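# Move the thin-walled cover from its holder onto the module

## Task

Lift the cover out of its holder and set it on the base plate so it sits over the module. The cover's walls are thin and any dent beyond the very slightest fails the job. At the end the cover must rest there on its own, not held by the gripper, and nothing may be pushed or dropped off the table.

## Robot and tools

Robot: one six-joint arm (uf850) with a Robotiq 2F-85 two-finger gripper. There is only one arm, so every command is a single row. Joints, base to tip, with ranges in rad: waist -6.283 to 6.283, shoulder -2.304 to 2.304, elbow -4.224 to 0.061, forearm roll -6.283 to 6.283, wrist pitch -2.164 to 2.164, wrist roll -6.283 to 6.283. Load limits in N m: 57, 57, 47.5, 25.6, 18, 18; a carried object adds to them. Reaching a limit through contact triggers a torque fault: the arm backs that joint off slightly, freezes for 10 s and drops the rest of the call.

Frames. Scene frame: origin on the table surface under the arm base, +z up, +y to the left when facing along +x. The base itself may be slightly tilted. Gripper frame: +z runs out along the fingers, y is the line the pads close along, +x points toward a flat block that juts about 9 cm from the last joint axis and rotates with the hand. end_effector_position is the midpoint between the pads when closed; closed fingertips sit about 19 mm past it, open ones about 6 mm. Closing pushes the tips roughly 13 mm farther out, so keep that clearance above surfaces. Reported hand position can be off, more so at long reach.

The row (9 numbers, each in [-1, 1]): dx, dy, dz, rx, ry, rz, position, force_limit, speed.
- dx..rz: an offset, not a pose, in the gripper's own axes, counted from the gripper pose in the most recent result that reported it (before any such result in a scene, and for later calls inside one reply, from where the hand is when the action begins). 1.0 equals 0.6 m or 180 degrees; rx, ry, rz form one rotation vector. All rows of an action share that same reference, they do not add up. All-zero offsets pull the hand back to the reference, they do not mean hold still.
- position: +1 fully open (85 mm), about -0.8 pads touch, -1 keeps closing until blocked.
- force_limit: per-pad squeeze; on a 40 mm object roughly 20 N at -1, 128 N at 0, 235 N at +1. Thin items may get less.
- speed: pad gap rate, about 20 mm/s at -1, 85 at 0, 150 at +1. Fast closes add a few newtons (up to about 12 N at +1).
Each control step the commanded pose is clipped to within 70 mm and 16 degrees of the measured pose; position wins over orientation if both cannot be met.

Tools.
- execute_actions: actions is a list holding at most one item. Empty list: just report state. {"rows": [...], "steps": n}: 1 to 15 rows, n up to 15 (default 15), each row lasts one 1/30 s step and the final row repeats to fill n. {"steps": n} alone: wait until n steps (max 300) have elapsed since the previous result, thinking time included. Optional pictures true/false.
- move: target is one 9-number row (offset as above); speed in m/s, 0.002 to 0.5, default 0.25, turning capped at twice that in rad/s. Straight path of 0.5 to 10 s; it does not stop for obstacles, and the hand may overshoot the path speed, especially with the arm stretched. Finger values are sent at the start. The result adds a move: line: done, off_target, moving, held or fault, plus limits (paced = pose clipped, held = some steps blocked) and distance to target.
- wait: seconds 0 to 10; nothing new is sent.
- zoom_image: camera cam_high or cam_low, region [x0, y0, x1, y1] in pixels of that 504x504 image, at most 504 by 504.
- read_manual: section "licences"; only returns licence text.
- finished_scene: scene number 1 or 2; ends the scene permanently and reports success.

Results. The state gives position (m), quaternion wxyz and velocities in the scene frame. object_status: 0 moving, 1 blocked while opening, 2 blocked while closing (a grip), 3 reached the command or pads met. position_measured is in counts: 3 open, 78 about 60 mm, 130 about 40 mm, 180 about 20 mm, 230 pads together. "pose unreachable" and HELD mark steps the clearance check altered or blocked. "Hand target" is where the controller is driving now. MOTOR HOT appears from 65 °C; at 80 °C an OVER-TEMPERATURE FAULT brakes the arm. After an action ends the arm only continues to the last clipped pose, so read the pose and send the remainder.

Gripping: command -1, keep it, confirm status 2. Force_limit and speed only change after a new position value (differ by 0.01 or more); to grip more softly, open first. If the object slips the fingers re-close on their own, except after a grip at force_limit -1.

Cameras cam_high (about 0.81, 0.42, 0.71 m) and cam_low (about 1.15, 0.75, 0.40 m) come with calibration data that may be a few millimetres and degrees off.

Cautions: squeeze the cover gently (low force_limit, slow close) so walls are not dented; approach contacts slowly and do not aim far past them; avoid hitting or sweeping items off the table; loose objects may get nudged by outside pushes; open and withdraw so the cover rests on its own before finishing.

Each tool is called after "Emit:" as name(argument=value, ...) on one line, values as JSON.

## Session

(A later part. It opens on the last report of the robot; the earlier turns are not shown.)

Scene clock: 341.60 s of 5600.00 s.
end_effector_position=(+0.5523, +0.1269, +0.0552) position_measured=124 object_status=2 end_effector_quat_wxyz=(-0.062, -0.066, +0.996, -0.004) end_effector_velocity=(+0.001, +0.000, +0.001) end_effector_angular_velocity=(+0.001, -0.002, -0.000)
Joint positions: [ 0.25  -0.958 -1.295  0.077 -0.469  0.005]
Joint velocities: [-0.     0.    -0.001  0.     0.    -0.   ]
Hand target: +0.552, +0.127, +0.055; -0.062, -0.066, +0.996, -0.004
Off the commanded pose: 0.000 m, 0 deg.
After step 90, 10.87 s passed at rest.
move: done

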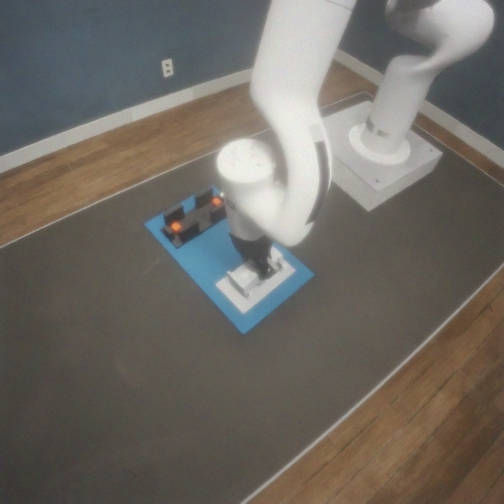

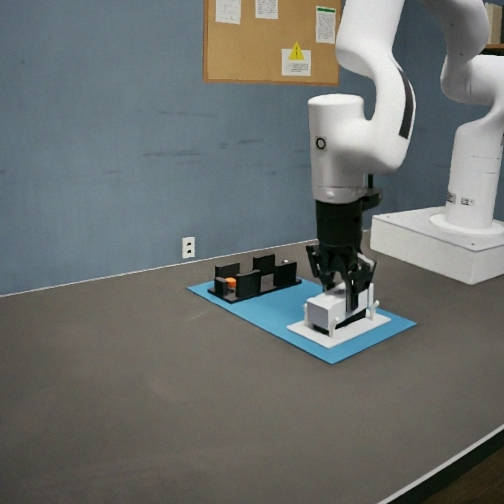

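Emit:
move(target=[0.0028,0,-0.0232,0,-0.036,0,-1,-0.74,-1], speed=0.015)

Emit:
zoom_image(camera="cam_high", region=[200, 215, 310, 325])

Emit:
zoom_image(camera="cam_low", region=[280, 240, 400, 360])

Scene clock: 354.73 s of 5600.00 s.
end_effector_position=(+0.5523, +0.1269, +0.0692) position_measured=124 object_status=2 end_effector_quat_wxyz=(-0.005, -0.067, +0.998, -0.000) end_effector_velocity=(-0.001, -0.000, -0.000) end_effector_angular_velocity=(+0.000, -0.001, -0.001)
Joint positions: [ 0.254 -0.878 -1.184  0.082 -0.325  0.003]
Joint velocities: [-0.     0.001  0.003  0.001  0.002 -0.   ]
Hand target: +0.552, +0.127, +0.069; -0.005, -0.067, +0.998, -0.000
Off the commanded pose: 0.000 m, 0 deg.
After step 90, 6.13 s passed at rest.
move: done

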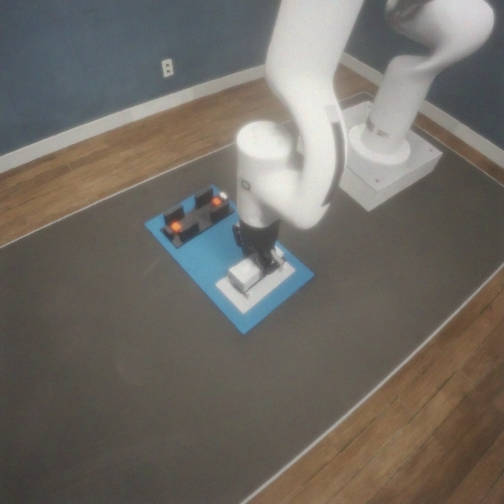

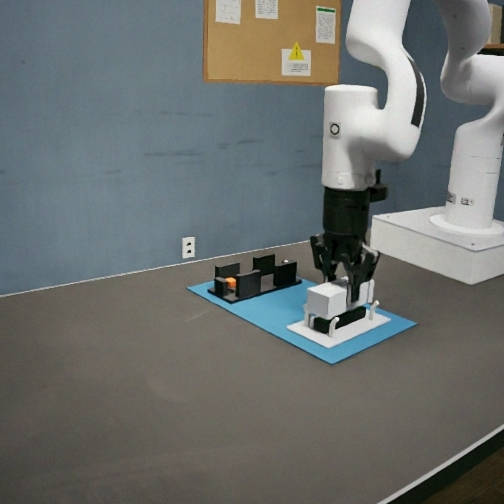

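Region (200, 215, 310, 325) of cam_high's 504x504 image, scaled by 4.582, with more detail than that image has.

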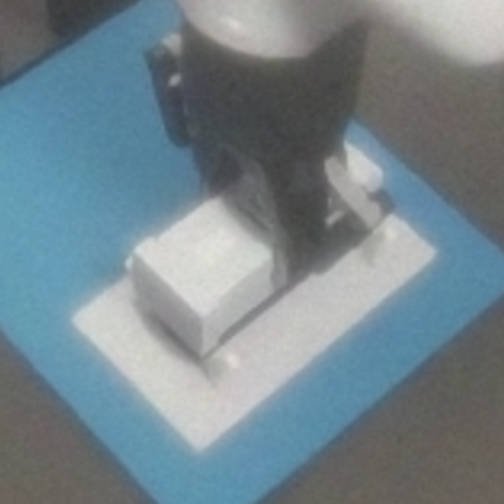

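Region (280, 240, 400, 360) of cam_low's 504x504 image, scaled by 4.200, with more detail than that image has.

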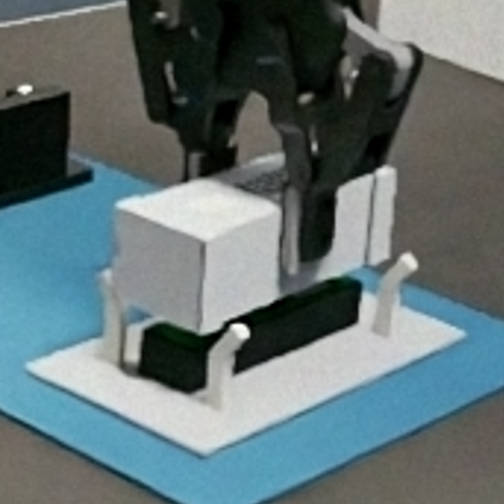

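Emit:
zoom_image(camera="cam_low", region=[295, 285, 355, 345])

Emit:
zoom_image(camera="cam_low", region=[335, 270, 395, 330])

Emit:
zoom_image(camera="cam_high", region=[235, 240, 300, 305])

Region (295, 285, 355, 345) of cam_low's 504x504 image, scaled by 8.400, with more detail than that image has.

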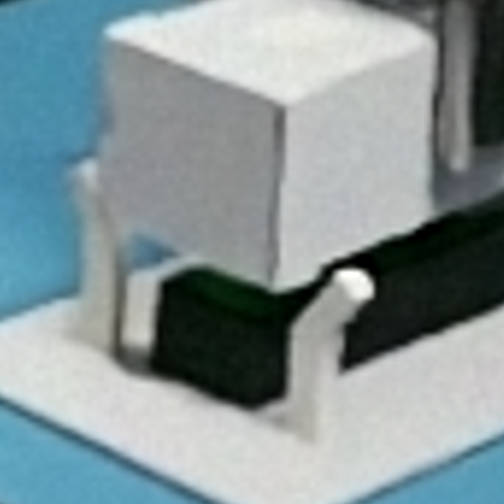

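Region (335, 270, 395, 330) of cam_low's 504x504 image, scaled by 8.400, with more detail than that image has.

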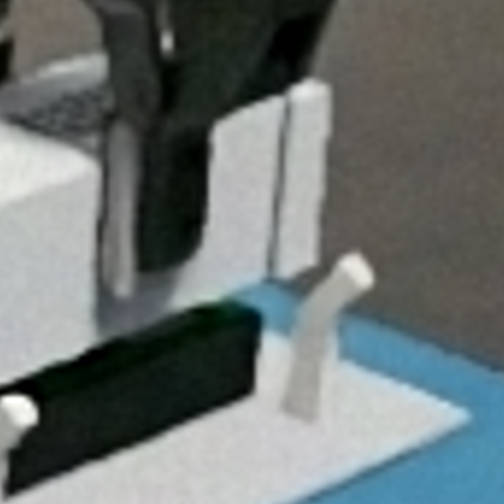

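Region (235, 240, 300, 305) of cam_high's 504x504 image, scaled by 7.754, with more detail than that image has.

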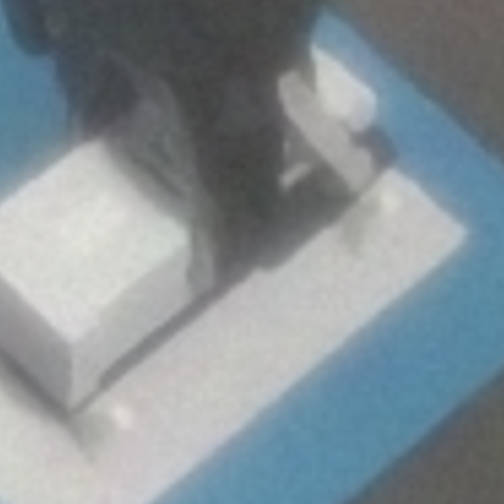

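Emit:
move(target=[0,0.0011,0.005,0,0,0.004,-1,-0.74,-1], speed=0.008)

Emit:
move(target=[0,0,0.017,0,0,0,-1,-0.74,-1], speed=0.005)

Emit:
zoom_image(camera="cam_high", region=[200, 215, 310, 325])

Emit:
zoom_image(camera="cam_low", region=[280, 240, 400, 360])

Scene clock: 379.03 s of 5600.00 s.
end_effector_position=(+0.5522, +0.1275, +0.0662) position_measured=124 object_status=2 end_effector_quat_wxyz=(-0.005, -0.060, +0.998, -0.000) end_effector_velocity=(+0.001, +0.000, +0.001) end_effector_angular_velocity=(+0.000, -0.002, -0.001)
Joint positions: [ 0.255 -0.884 -1.186  0.083 -0.321  0.015]
Joint velocities: [ 0.     0.001 -0.001 -0.     0.     0.001]
Hand target: +0.552, +0.128, +0.066; -0.005, -0.060, +0.998, -0.000
Off the commanded pose: 0.000 m, 0 deg.
After step 90, 20.30 s passed at rest.
move: done

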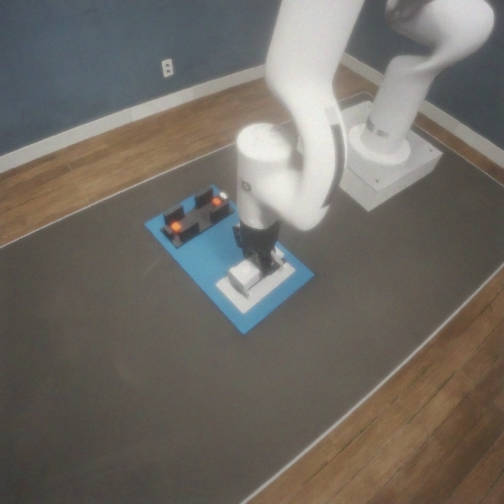

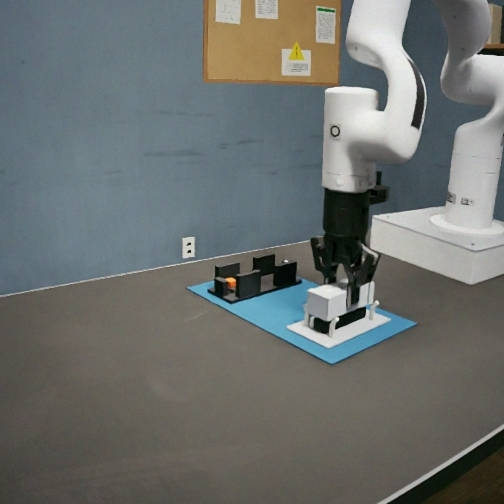

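Scene clock: 381.30 s of 5600.00 s.
end_effector_position=(+0.5521, +0.1275, +0.0560) position_measured=124 object_status=2 end_effector_quat_wxyz=(-0.005, -0.060, +0.998, -0.000) end_effector_velocity=(-0.000, +0.000, -0.001) end_effector_angular_velocity=(+0.000, +0.001, -0.001)
Joint positions: [ 0.256 -0.905 -1.193  0.087 -0.307  0.012]
Joint velocities: [-0.    -0.002 -0.001  0.001  0.    -0.   ]
Hand target: +0.552, +0.128, +0.056; -0.005, -0.060, +0.998, -0.000
Off the commanded pose: 0.000 m, 0 deg.
move: done

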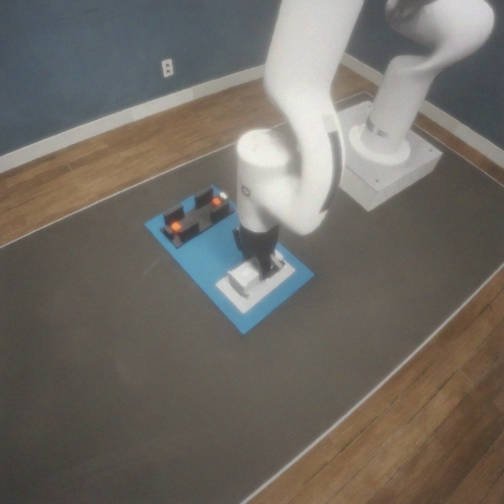

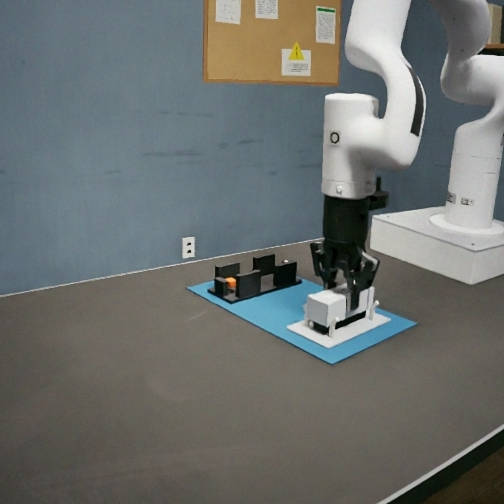

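Region (200, 215, 310, 325) of cam_high's 504x504 image, scaled by 4.582, with more detail than that image has.

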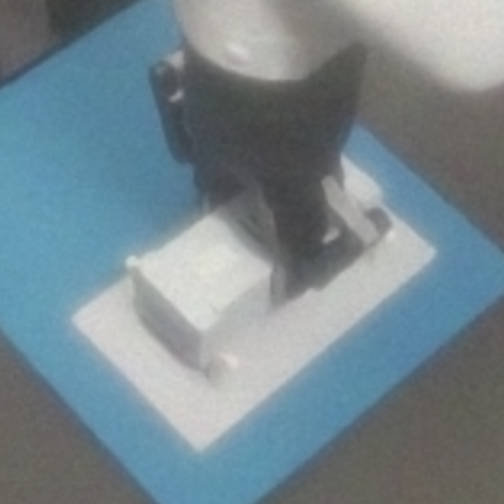

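Region (280, 240, 400, 360) of cam_low's 504x504 image, scaled by 4.200, with more detail than that image has.

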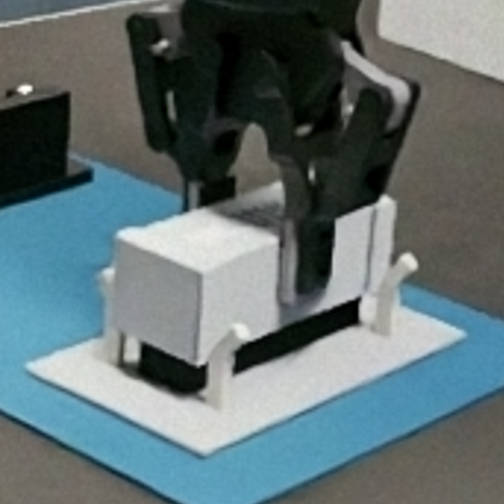

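Emit:
move(target=[0,0,0.022,0,0,0,-1,-0.74,-1], speed=0.006)

Emit:
zoom_image(camera="cam_low", region=[290, 270, 390, 350])

Scene clock: 388.43 s of 5600.00 s.
end_effector_position=(+0.5520, +0.1275, +0.0428) position_measured=124 object_status=2 end_effector_quat_wxyz=(-0.005, -0.060, +0.998, -0.000) end_effector_velocity=(-0.000, -0.000, -0.000) end_effector_angular_velocity=(-0.000, +0.000, +0.001)
Joint positions: [ 0.256 -0.932 -1.202  0.092 -0.289  0.007]
Joint velocities: [-0.    -0.001 -0.    -0.001  0.    -0.   ]
Hand target: +0.552, +0.128, +0.043; -0.005, -0.060, +0.998, -0.000
Off the commanded pose: 0.000 m, 0 deg.
After step 90, 1.73 s passed at rest.
move: done

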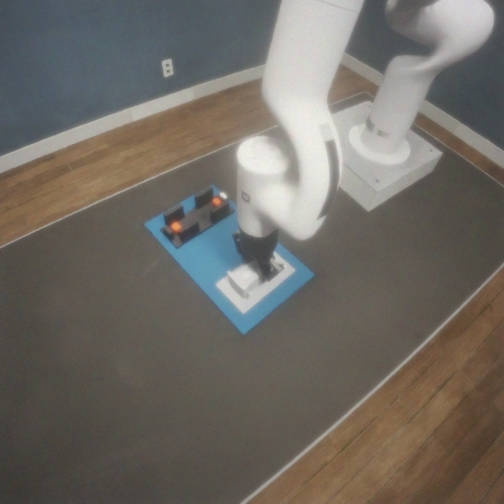

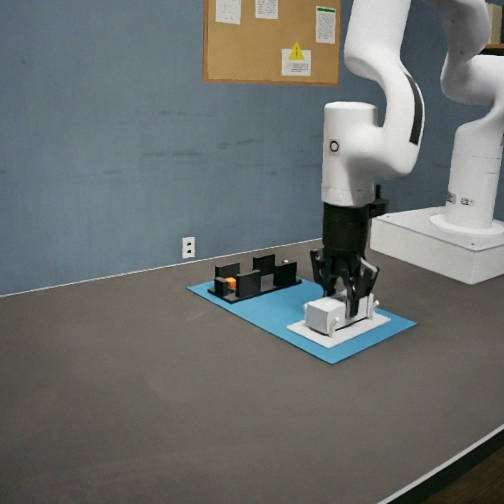

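Region (290, 270, 390, 350) of cam_low's 504x504 image, scaled by 5.040, with more detail than that image has; it fills the top 403 rows of this view, and the rest is white.

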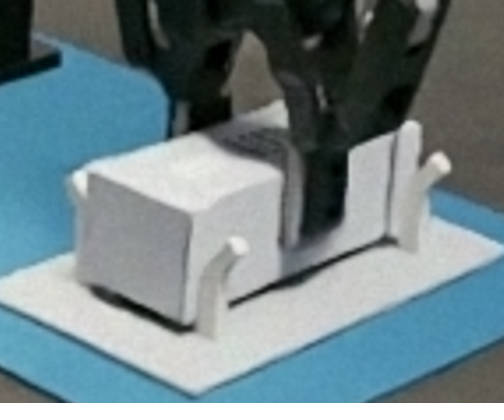

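Emit:
move(target=[0,0,0.006,0,0,0,-1,-0.74,-1], speed=0.004)

Emit:
zoom_image(camera="cam_low", region=[290, 270, 390, 350])

Scene clock: 393.37 s of 5600.00 s.
end_effector_position=(+0.5519, +0.1275, +0.0392) position_measured=124 object_status=2 end_effector_quat_wxyz=(-0.005, -0.060, +0.998, -0.000) end_effector_velocity=(-0.002, -0.000, -0.002) end_effector_angular_velocity=(-0.001, +0.004, +0.000)
Joint positions: [ 0.256 -0.94  -1.204  0.094 -0.284  0.005]
Joint velocities: [ 0.    -0.003  0.001 -0.     0.    -0.   ]
Hand target: +0.552, +0.128, +0.039; -0.005, -0.060, +0.998, -0.000
Off the commanded pose: 0.000 m, 0 deg.
After step 90, 0.83 s passed at rest.
move: done

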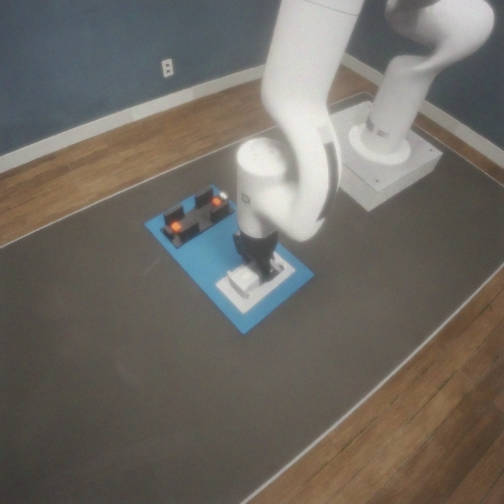

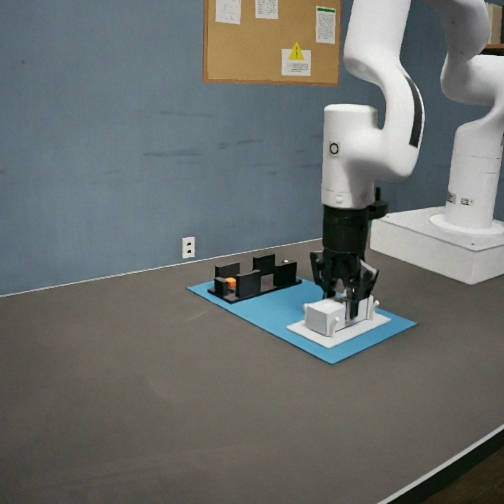

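Region (290, 270, 390, 350) of cam_low's 504x504 image, scaled by 5.040, with more detail than that image has; it fills the top 403 rows of this view, and the rest is white.

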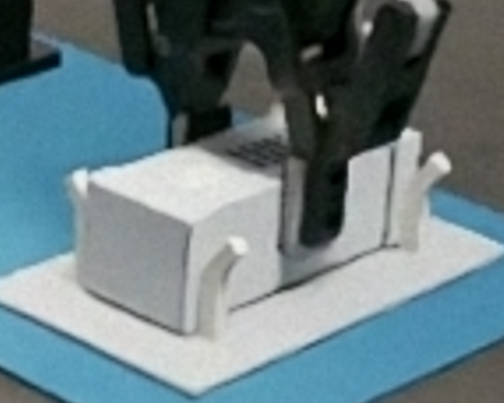

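Emit:
move(target=[0,0,0.001,0,0,0,0.6,-1,-0.5], speed=0.004)

Emit:
move(target=[0,0,-0.12,0,0,0,0.6,-1,-0.5], speed=0.08)

Emit:
zoom_image(camera="cam_low", region=[290, 270, 390, 350])

Scene clock: 399.07 s of 5600.00 s.
end_effector_position=(+0.5519, +0.1275, +0.0386) position_measured=53 object_status=0 end_effector_quat_wxyz=(-0.005, -0.060, +0.998, -0.000) end_effector_velocity=(+0.001, +0.000, +0.001) end_effector_angular_velocity=(+0.000, -0.001, +0.001)
Joint positions: [ 0.256 -0.941 -1.205  0.094 -0.283  0.005]
Joint velocities: [-0.     0.001 -0.    -0.001 -0.    -0.   ]
Hand target: +0.552, +0.128, +0.039; -0.005, -0.060, +0.998, -0.000
Off the commanded pose: 0.000 m, 0 deg.
After step 90, 1.83 s passed at rest.
move: done

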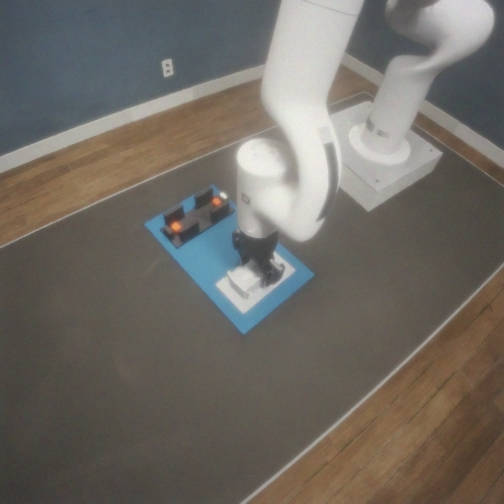

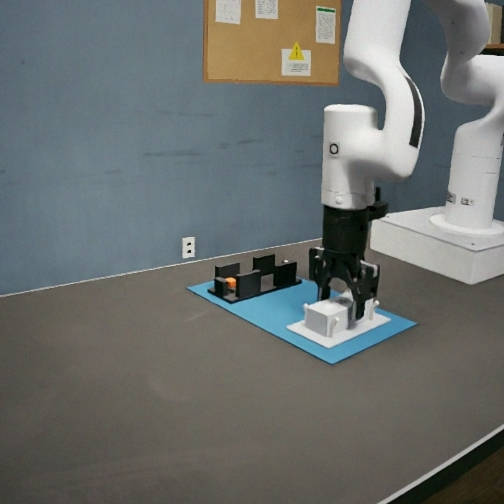

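Scene clock: 400.30 s of 5600.00 s.
end_effector_position=(+0.5524, +0.1275, +0.1104) position_measured=53 object_status=3 end_effector_quat_wxyz=(-0.006, -0.060, +0.998, -0.000) end_effector_velocity=(+0.000, +0.000, +0.001) end_effector_angular_velocity=(+0.000, -0.000, -0.000)
Joint positions: [ 0.253 -0.797 -1.165  0.069 -0.388  0.028]
Joint velocities: [-0.     0.002 -0.    -0.    -0.002  0.   ]
Hand target: +0.553, +0.128, +0.111; -0.005, -0.060, +0.998, -0.000
Off the commanded pose: 0.000 m, 0 deg.
move: done

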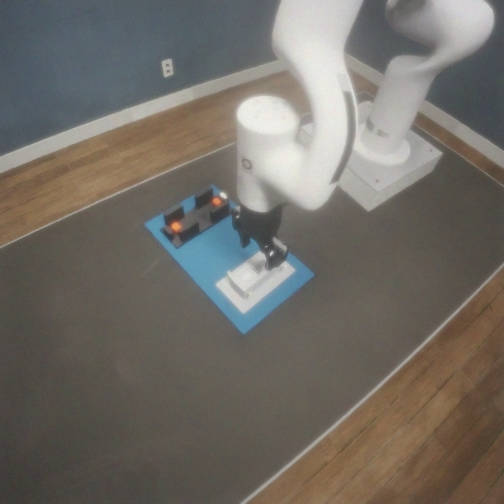

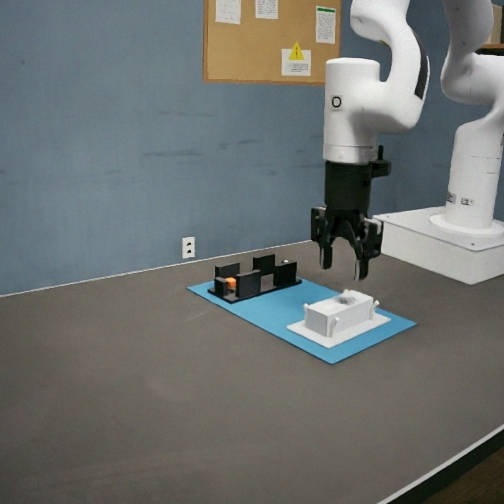

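Region (290, 270, 390, 350) of cam_low's 504x504 image, scaled by 5.040, with more detail than that image has; it fills the top 403 rows of this view, and the rest is white.

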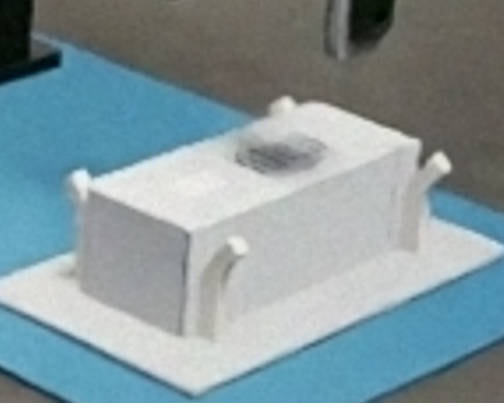

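Emit:
finished_scene(scene=1)

The scene is finished: the task was done.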